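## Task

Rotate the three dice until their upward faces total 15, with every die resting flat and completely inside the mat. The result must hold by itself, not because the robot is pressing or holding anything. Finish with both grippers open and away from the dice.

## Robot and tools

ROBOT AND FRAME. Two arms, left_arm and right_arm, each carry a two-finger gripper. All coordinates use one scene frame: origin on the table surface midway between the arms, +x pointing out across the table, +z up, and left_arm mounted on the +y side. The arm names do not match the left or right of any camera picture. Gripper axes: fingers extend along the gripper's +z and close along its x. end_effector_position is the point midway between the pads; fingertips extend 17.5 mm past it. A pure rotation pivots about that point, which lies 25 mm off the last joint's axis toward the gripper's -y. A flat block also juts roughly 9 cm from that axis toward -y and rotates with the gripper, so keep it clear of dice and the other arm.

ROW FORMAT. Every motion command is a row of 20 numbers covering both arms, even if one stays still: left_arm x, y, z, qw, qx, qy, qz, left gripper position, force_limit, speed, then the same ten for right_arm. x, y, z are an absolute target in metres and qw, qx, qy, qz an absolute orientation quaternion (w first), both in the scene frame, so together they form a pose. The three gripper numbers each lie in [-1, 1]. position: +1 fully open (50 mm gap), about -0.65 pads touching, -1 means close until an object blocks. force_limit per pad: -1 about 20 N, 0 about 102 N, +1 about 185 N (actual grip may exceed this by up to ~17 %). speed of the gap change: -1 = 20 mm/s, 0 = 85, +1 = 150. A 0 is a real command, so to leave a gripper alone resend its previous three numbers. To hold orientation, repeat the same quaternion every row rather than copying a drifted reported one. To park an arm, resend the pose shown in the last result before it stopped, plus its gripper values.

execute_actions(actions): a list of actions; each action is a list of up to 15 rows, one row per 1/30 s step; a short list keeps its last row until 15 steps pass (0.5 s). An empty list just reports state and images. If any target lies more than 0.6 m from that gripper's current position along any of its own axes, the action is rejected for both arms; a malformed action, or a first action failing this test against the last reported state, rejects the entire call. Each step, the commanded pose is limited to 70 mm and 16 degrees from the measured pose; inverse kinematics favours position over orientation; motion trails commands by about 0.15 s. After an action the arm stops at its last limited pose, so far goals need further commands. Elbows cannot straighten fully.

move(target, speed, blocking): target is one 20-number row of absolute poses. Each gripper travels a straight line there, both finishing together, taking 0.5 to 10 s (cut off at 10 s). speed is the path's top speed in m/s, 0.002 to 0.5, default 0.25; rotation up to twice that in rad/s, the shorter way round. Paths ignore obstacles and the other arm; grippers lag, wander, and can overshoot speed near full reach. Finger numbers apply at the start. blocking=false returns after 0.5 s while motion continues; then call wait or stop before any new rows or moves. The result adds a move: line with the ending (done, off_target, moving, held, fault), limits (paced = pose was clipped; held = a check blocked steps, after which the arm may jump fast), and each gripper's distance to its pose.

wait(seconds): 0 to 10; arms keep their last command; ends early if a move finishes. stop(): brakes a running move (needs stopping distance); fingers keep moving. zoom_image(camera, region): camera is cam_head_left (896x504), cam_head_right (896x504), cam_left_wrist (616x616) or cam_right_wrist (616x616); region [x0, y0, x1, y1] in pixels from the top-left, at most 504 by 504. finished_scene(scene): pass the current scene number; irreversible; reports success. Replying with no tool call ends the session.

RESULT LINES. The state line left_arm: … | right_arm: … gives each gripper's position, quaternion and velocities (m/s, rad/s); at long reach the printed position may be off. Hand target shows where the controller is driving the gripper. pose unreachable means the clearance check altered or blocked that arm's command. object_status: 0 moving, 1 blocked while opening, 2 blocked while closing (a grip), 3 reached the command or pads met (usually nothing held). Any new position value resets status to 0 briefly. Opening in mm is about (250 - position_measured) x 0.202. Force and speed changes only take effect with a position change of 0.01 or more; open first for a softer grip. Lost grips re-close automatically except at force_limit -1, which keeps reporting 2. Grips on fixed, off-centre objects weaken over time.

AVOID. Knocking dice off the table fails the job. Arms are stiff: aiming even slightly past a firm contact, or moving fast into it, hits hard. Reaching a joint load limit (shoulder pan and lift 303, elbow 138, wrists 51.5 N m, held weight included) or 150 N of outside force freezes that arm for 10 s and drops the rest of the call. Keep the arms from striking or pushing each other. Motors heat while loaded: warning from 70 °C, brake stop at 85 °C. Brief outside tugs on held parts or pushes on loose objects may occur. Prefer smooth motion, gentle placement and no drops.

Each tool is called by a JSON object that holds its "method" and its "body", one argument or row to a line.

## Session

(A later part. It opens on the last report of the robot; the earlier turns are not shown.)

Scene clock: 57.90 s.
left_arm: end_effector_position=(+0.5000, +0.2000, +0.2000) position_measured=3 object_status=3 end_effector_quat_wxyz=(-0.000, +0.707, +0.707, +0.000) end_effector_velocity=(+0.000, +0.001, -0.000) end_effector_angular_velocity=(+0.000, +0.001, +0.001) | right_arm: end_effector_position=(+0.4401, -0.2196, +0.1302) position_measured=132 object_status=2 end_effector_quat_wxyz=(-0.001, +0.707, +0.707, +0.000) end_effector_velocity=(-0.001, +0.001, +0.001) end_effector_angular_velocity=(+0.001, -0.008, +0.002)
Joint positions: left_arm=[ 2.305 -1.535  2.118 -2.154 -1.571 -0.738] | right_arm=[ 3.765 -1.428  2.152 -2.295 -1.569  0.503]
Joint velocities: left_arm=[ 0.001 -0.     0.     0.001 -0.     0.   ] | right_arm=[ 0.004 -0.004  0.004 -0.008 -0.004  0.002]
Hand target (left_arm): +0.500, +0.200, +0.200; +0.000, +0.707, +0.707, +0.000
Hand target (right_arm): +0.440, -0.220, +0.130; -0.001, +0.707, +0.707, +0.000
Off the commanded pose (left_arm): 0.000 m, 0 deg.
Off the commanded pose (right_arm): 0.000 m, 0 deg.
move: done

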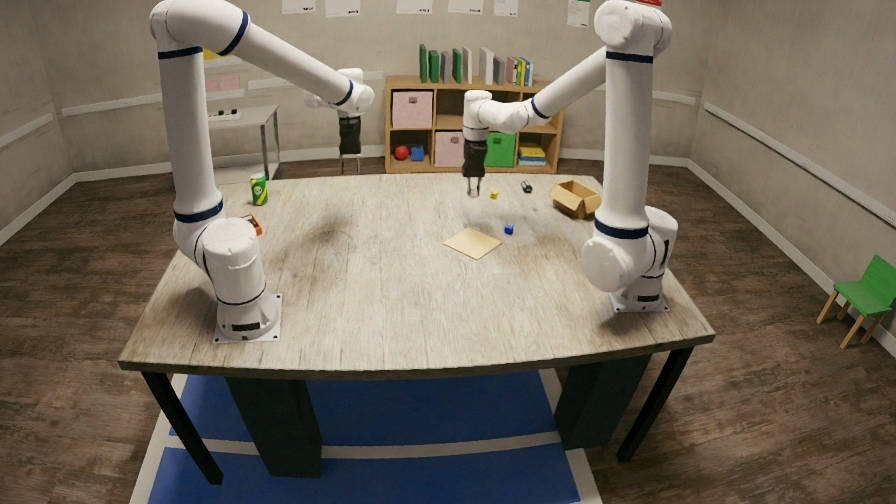

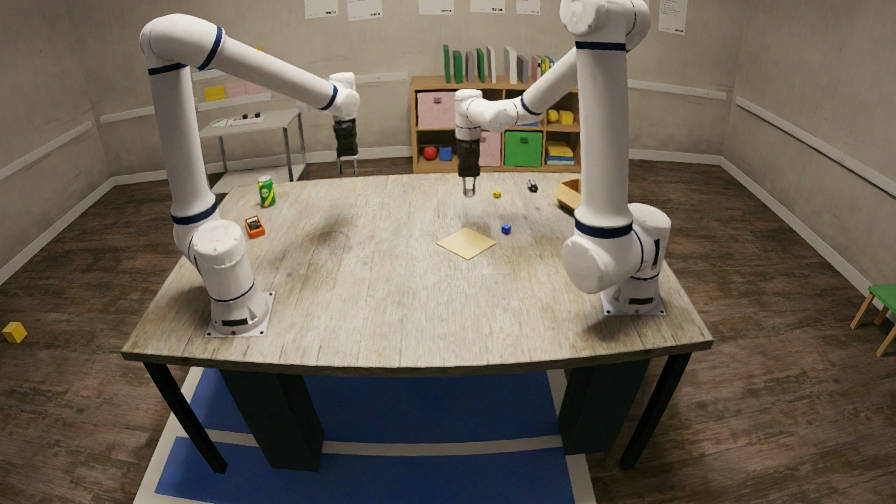

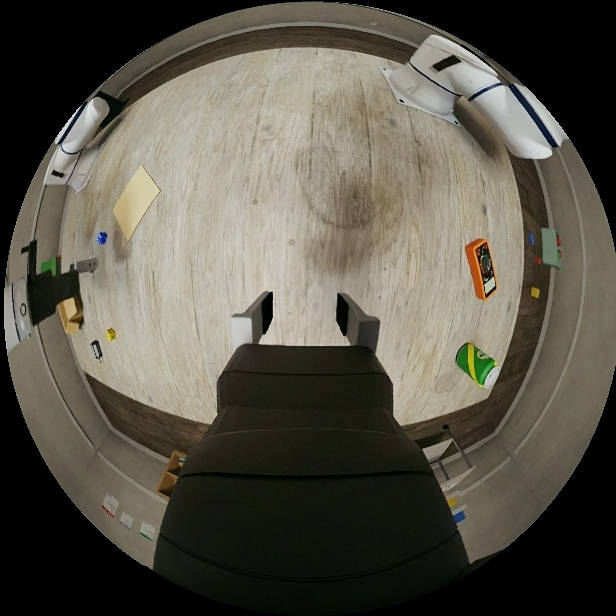

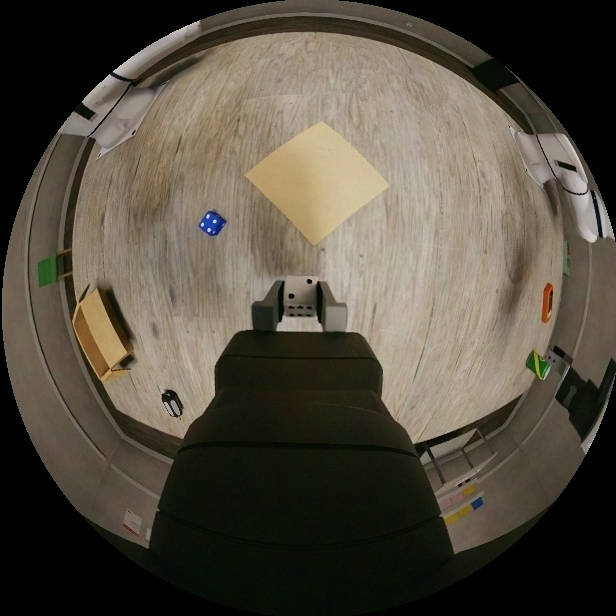

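{"method": "move", "body": {
  "target": [0.5,0.2,0.2,0,0.707,0.707,0,1,-0.5,0,0.252,-0.193,0.045,0.271,0.653,0.653,0.271,-1,-0.5,0],
  "speed": 0.35
}}

{"method": "move", "body": {
  "target": [0.5,0.2,0.2,0,0.707,0.707,0,1,-0.5,0,0.252,-0.193,0.029,0.271,0.653,0.653,0.271,-1,-0.5,0],
  "speed": 0.04
}}

{"method": "zoom_image", "body": {
  "camera": "cam_left_wrist",
  "region": [90, 140, 190, 250]
}}

Scene clock: 72.77 s.
left_arm: end_effector_position=(+0.5000, +0.2000, +0.2000) position_measured=3 object_status=3 end_effector_quat_wxyz=(-0.000, +0.707, +0.707, +0.000) end_effector_velocity=(-0.000, -0.001, +0.000) end_effector_angular_velocity=(-0.001, +0.001, +0.000) | right_arm: end_effector_position=(+0.2516, -0.1925, +0.0450) position_measured=132 object_status=2 end_effector_quat_wxyz=(+0.269, +0.654, +0.653, +0.271) end_effector_velocity=(-0.002, -0.000, -0.001) end_effector_angular_velocity=(-0.000, -0.012, -0.000)
Joint positions: left_arm=[ 2.305 -1.535  2.118 -2.154 -1.571 -0.738] | right_arm=[ 4.329 -1.225  2.54  -3.336 -2.236  0.91 ]
Joint velocities: left_arm=[-0.     0.    -0.    -0.    -0.002 -0.001] | right_arm=[ 0.009  0.01   0.001 -0.015 -0.014  0.005]
Hand target (left_arm): +0.500, +0.200, +0.200; +0.000, +0.707, +0.707, +0.000
Hand target (right_arm): +0.251, -0.192, +0.045; +0.269, +0.654, +0.653, +0.271
Off the commanded pose (left_arm): 0.000 m, 0 deg.
Off the commanded pose (right_arm): 0.001 m, 0 deg.
move: done

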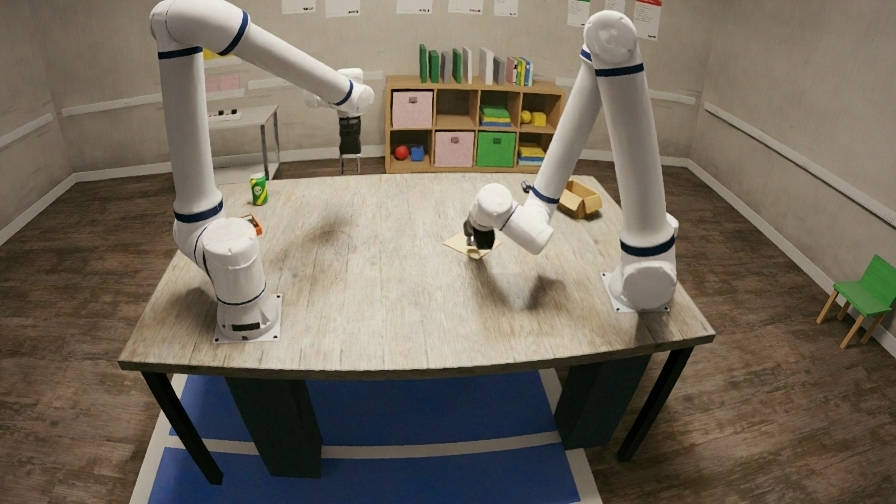

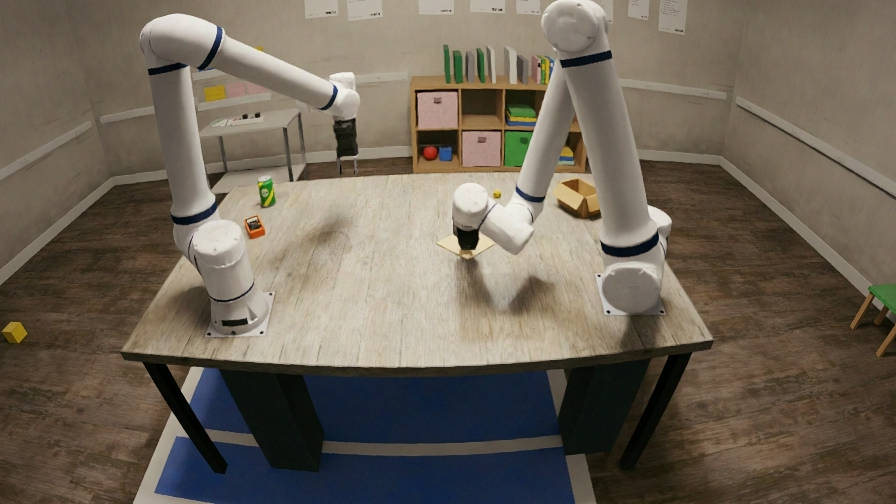

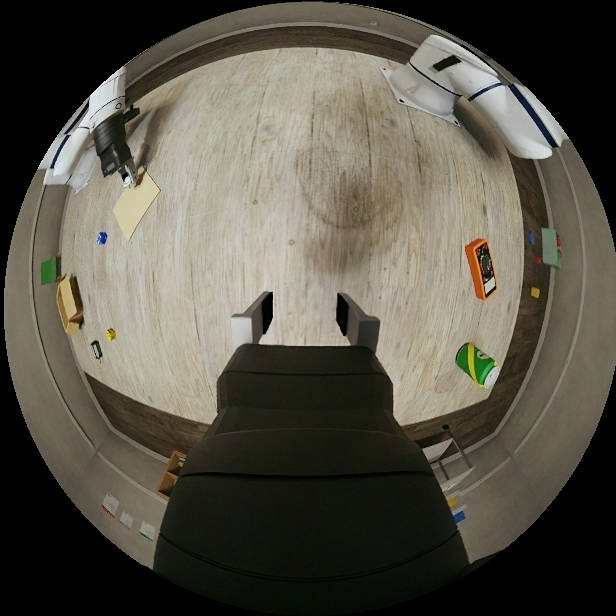

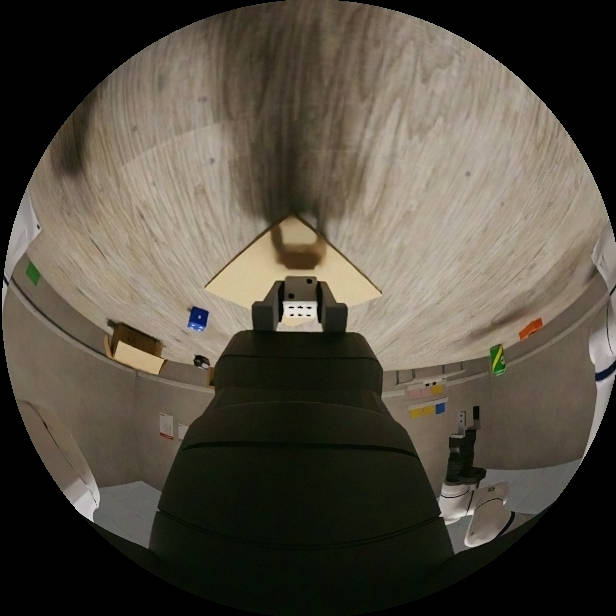

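Scene clock: 73.57 s.
left_arm: end_effector_position=(+0.5000, +0.2000, +0.2000) position_measured=3 object_status=3 end_effector_quat_wxyz=(-0.000, +0.707, +0.707, +0.000) end_effector_velocity=(+0.000, +0.001, -0.000) end_effector_angular_velocity=(+0.001, -0.000, +0.000) | right_arm: end_effector_position=(+0.2520, -0.1930, +0.0292) position_measured=132 object_status=2 end_effector_quat_wxyz=(+0.271, +0.653, +0.653, +0.271) end_effector_velocity=(+0.001, -0.000, -0.003) end_effector_angular_velocity=(-0.001, -0.000, -0.001)
Joint positions: left_arm=[ 2.305 -1.535  2.118 -2.154 -1.571 -0.738] | right_arm=[ 4.33  -1.179  2.542 -3.384 -2.24   0.909]
Joint velocities: left_arm=[ 0.001 -0.     0.     0.001  0.001  0.001] | right_arm=[-0.001  0.008 -0.    -0.007 -0.001 -0.001]
Hand target (left_arm): +0.500, +0.200, +0.200; +0.000, +0.707, +0.707, +0.000
Hand target (right_arm): +0.252, -0.193, +0.029; +0.271, +0.653, +0.653, +0.271
Off the commanded pose (left_arm): 0.000 m, 0 deg.
Off the commanded pose (right_arm): 0.000 m, 0 deg.
move: done

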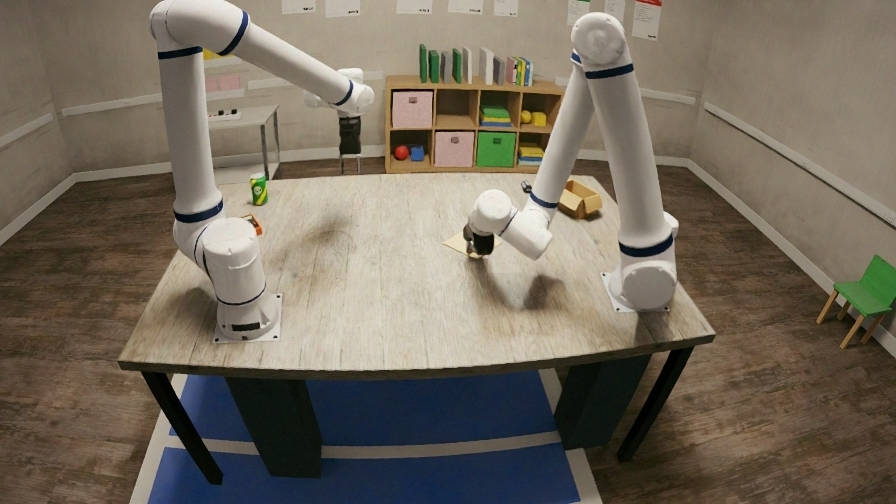

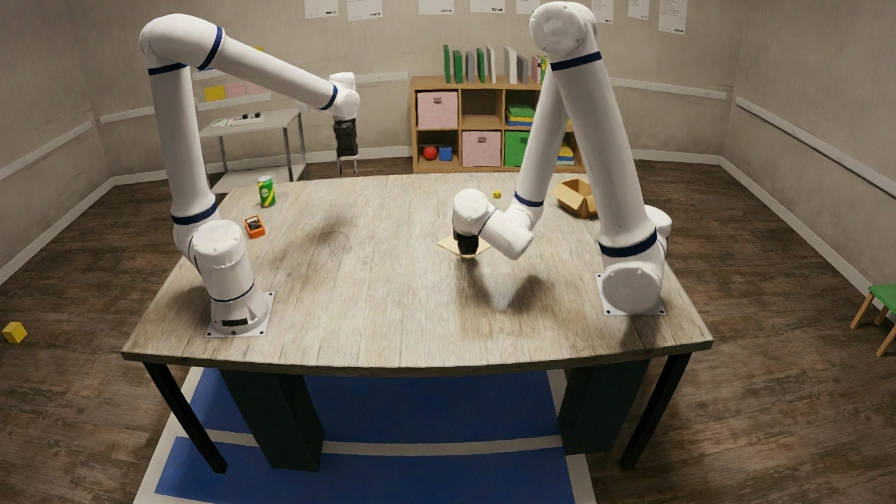

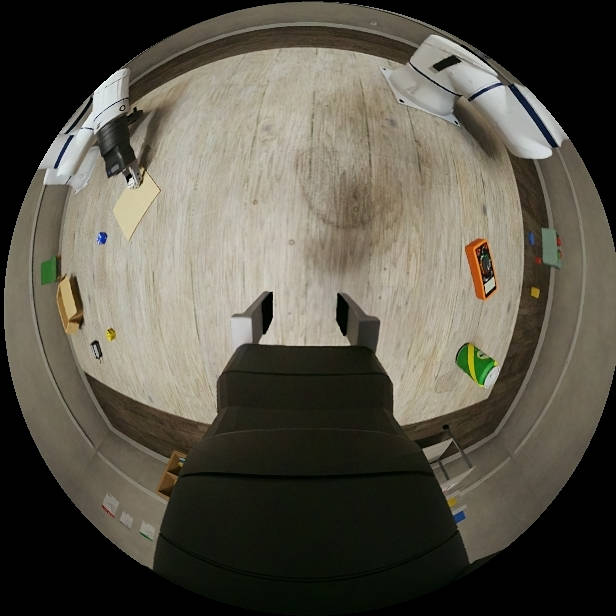

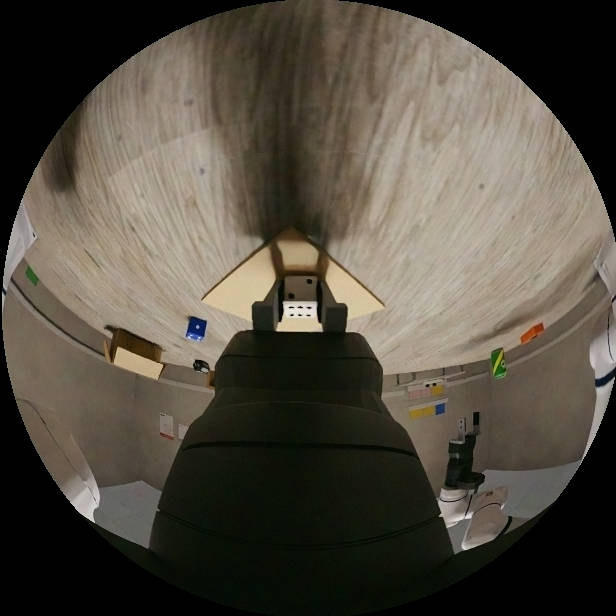

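Region (90, 140, 190, 250) of cam_left_wrist's 616x616 image, scaled by 4.582, with more detail than that image has; it fills the left 458 columns of this view, and the rest is white.

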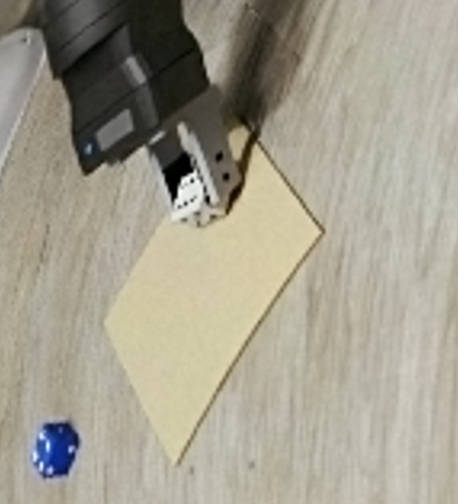

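{"method": "move", "body": {
  "target": [0.5,0.2,0.2,0,0.707,0.707,0,1,-0.5,0,0.252,-0.193,0.028,0.271,0.653,0.653,0.271,1,-0.5,0],
  "speed": 0.04
}}

{"method": "move", "body": {
  "target": [0.5,0.2,0.2,0,0.707,0.707,0,1,-0.5,0,0.24,-0.195,0.07,0.271,0.653,0.653,0.271,1,-0.5,0],
  "speed": 0.2
}}

{"method": "move", "body": {
  "target": [0.5,0.2,0.2,0,0.707,0.707,0,1,-0.5,0,0.373,-0.332,0.06,0,0.899,0.438,0,1,-0.5,0],
  "speed": 0.35
}}

Scene clock: 83.87 s.
left_arm: end_effector_position=(+0.5000, +0.2000, +0.2000) position_measured=3 object_status=3 end_effector_quat_wxyz=(-0.000, +0.707, +0.707, +0.000) end_effector_velocity=(-0.000, +0.000, -0.000) end_effector_angular_velocity=(+0.001, +0.000, -0.001) | right_arm: end_effector_position=(+0.2520, -0.1930, +0.0280) position_measured=3 object_status=3 end_effector_quat_wxyz=(+0.271, +0.653, +0.653, +0.271) end_effector_velocity=(+0.000, -0.001, -0.001) end_effector_angular_velocity=(-0.002, +0.001, -0.002)
Joint positions: left_arm=[ 2.305 -1.535  2.118 -2.154 -1.571 -0.738] | right_arm=[ 4.33  -1.176  2.542 -3.388 -2.24   0.909]
Joint velocities: left_arm=[-0.     0.    -0.     0.001  0.001  0.   ] | right_arm=[-0.001  0.001  0.     0.001 -0.     0.001]
Hand target (left_arm): +0.500, +0.200, +0.200; +0.000, +0.707, +0.707, +0.000
Hand target (right_arm): +0.252, -0.193, +0.028; +0.271, +0.653, +0.653, +0.271
Off the commanded pose (left_arm): 0.000 m, 0 deg.
Off the commanded pose (right_arm): 0.000 m, 0 deg.
move: done

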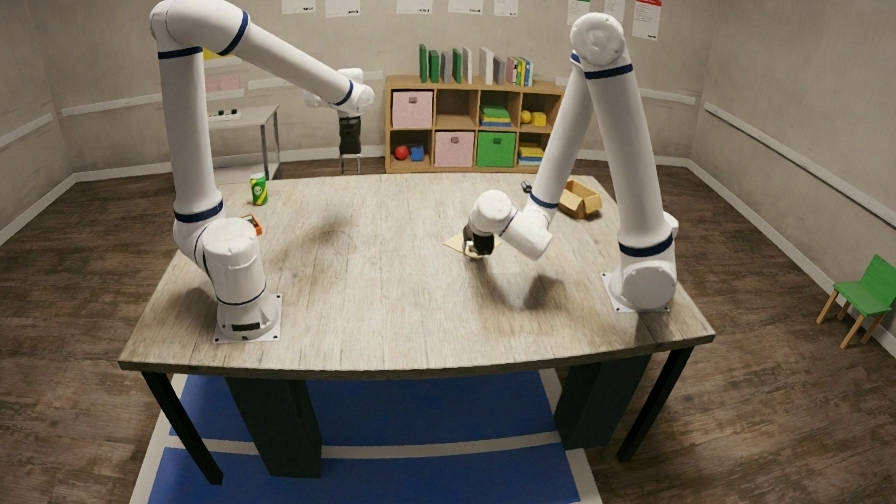

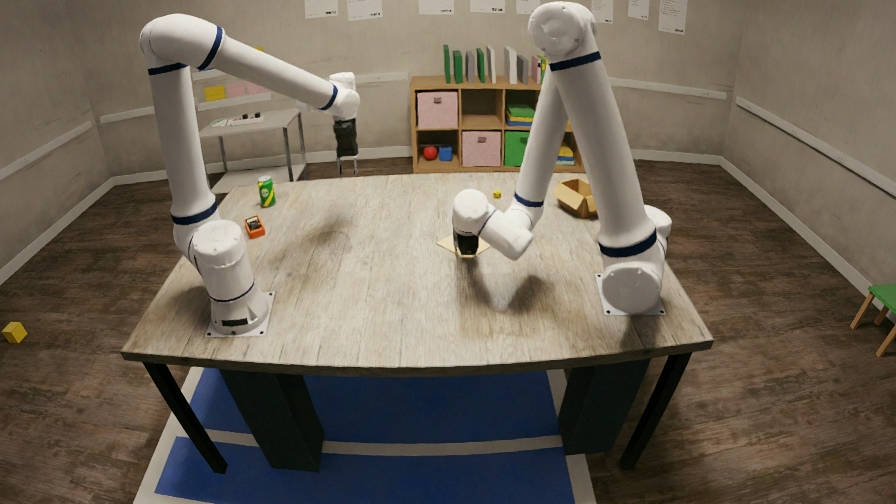

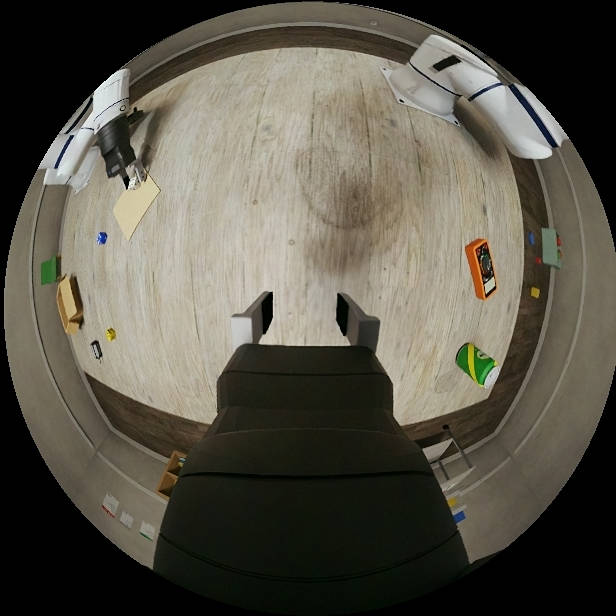

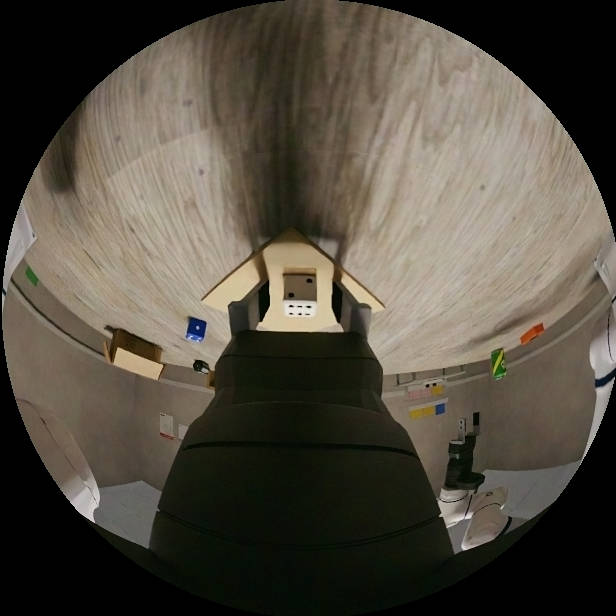

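Scene clock: 84.77 s.
left_arm: end_effector_position=(+0.5000, +0.2000, +0.2000) position_measured=3 object_status=3 end_effector_quat_wxyz=(-0.000, +0.707, +0.707, +0.000) end_effector_velocity=(-0.000, +0.000, -0.000) end_effector_angular_velocity=(-0.000, +0.001, +0.000) | right_arm: end_effector_position=(+0.2400, -0.1951, +0.0698) position_measured=3 object_status=3 end_effector_quat_wxyz=(+0.271, +0.653, +0.653, +0.271) end_effector_velocity=(-0.002, -0.000, +0.001) end_effector_angular_velocity=(-0.001, +0.001, +0.001)
Joint positions: left_arm=[ 2.305 -1.535  2.118 -2.154 -1.571 -0.738] | right_arm=[ 4.351 -1.3    2.543 -3.25  -2.249  0.933]
Joint velocities: left_arm=[ 0.001  0.     0.     0.001 -0.001  0.   ] | right_arm=[ 0.002 -0.005  0.     0.009 -0.     0.002]
Hand target (left_arm): +0.500, +0.200, +0.200; +0.000, +0.707, +0.707, +0.000
Hand target (right_arm): +0.240, -0.195, +0.070; +0.271, +0.653, +0.653, +0.271
Off the commanded pose (left_arm): 0.000 m, 0 deg.
Off the commanded pose (right_arm): 0.000 m, 0 deg.
move: done

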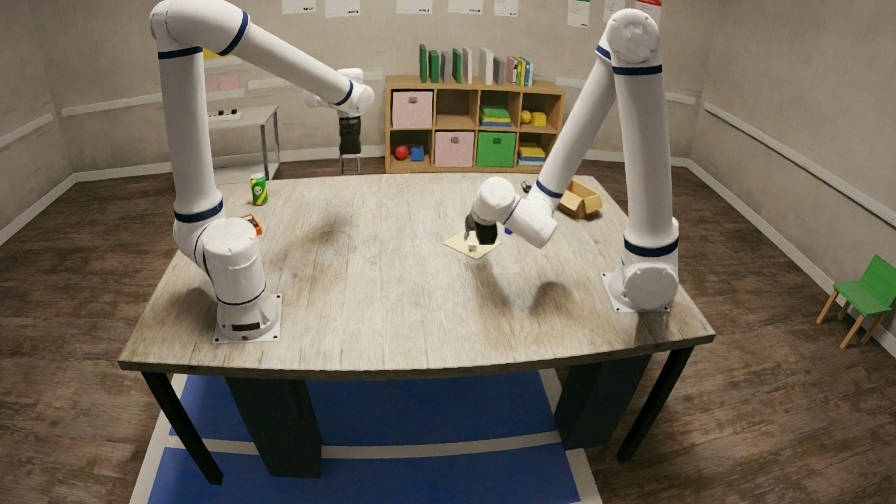

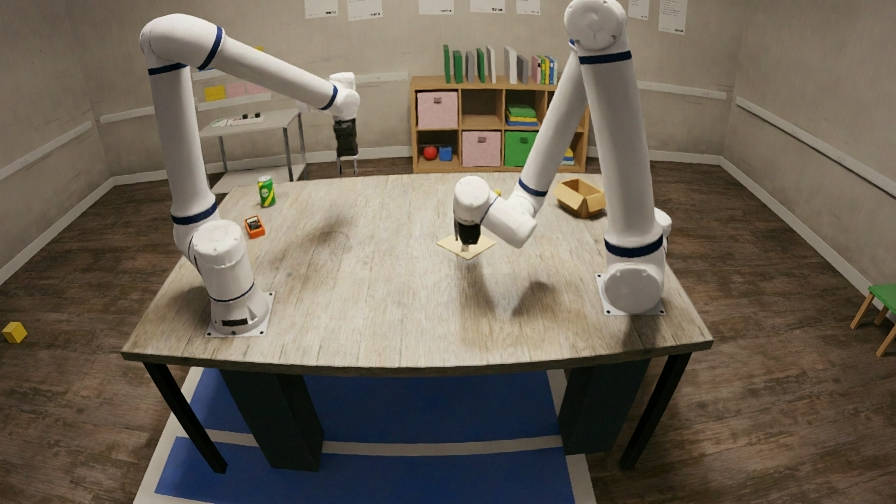

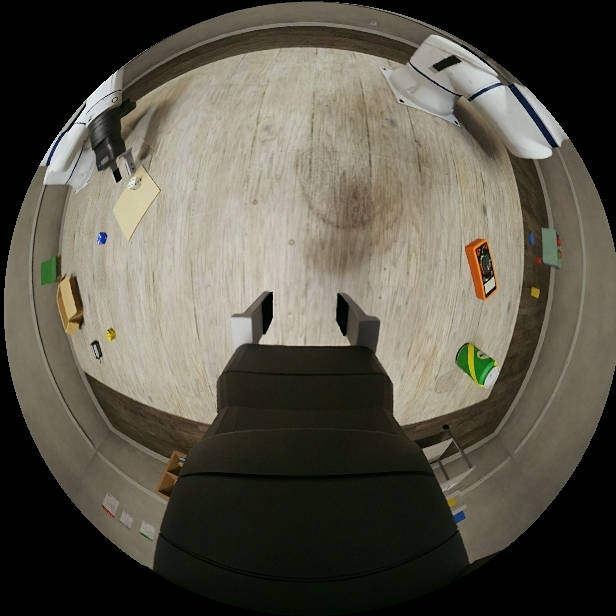

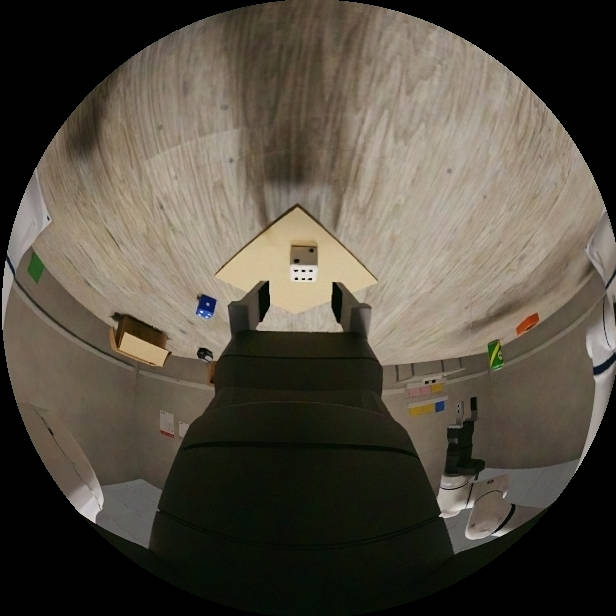

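Scene clock: 86.77 s.
left_arm: end_effector_position=(+0.5000, +0.2000, +0.2000) position_measured=3 object_status=3 end_effector_quat_wxyz=(-0.000, +0.707, +0.707, +0.000) end_effector_velocity=(+0.000, -0.000, +0.000) end_effector_angular_velocity=(-0.000, -0.001, -0.001) | right_arm: end_effector_position=(+0.3738, -0.3324, +0.0598) position_measured=3 object_status=3 end_effector_quat_wxyz=(+0.002, +0.899, +0.438, +0.001) end_effector_velocity=(+0.002, -0.002, +0.000) end_effector_angular_velocity=(+0.003, +0.009, -0.008)
Joint positions: left_arm=[ 2.305 -1.535  2.118 -2.154 -1.571 -0.738] | right_arm=[ 3.613 -1.533  2.454 -2.494 -1.575  1.014]
Joint velocities: left_arm=[-0.     0.    -0.    -0.001  0.001  0.001] | right_arm=[-0.009  0.001 -0.004  0.01   0.006 -0.001]
Hand target (left_arm): +0.500, +0.200, +0.200; +0.000, +0.707, +0.707, +0.000
Hand target (right_arm): +0.374, -0.333, +0.060; +0.002, +0.899, +0.438, +0.001
Off the commanded pose (left_arm): 0.000 m, 0 deg.
Off the commanded pose (right_arm): 0.001 m, 0 deg.
move: done

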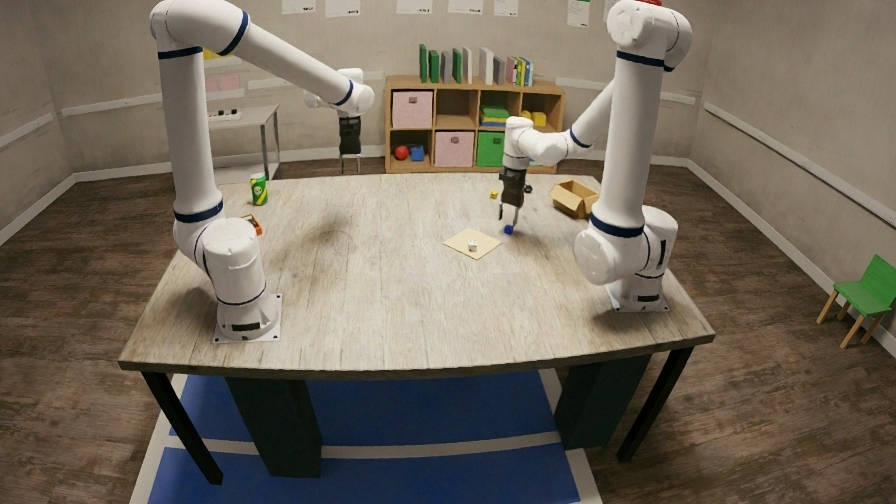

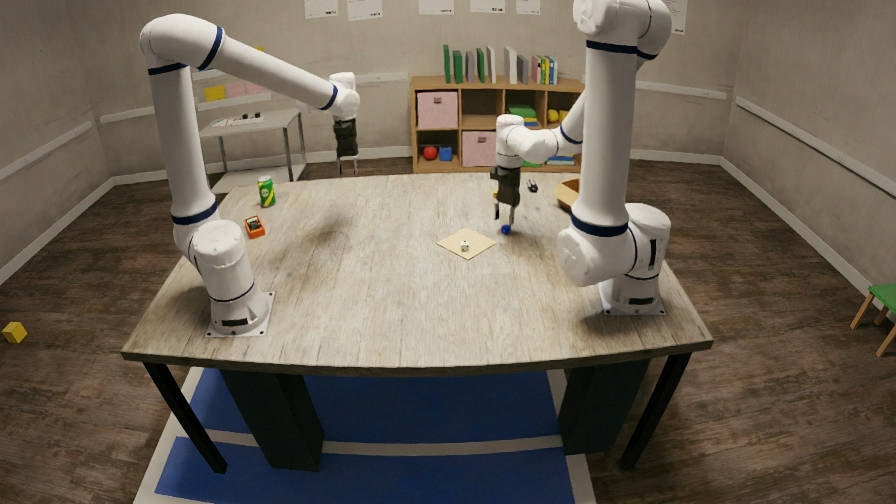

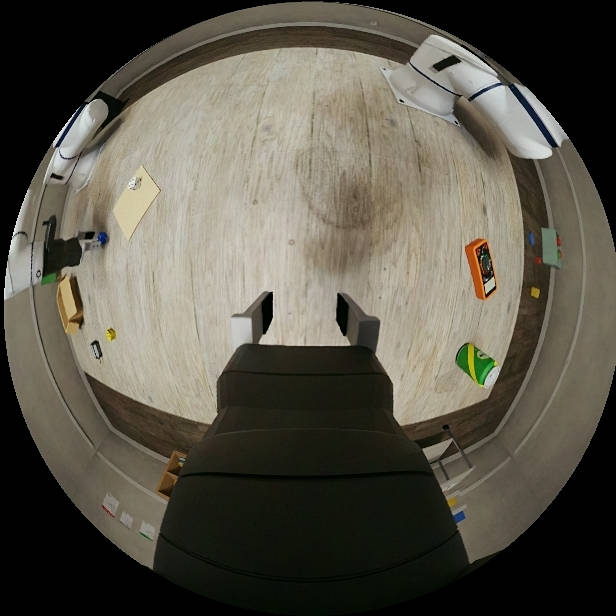

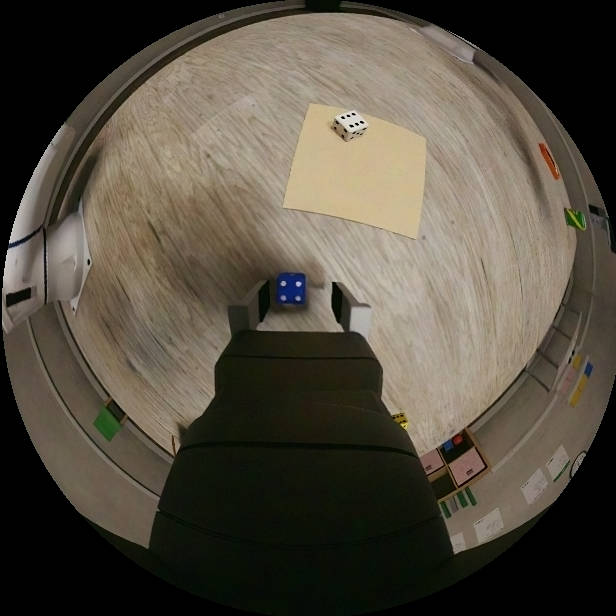

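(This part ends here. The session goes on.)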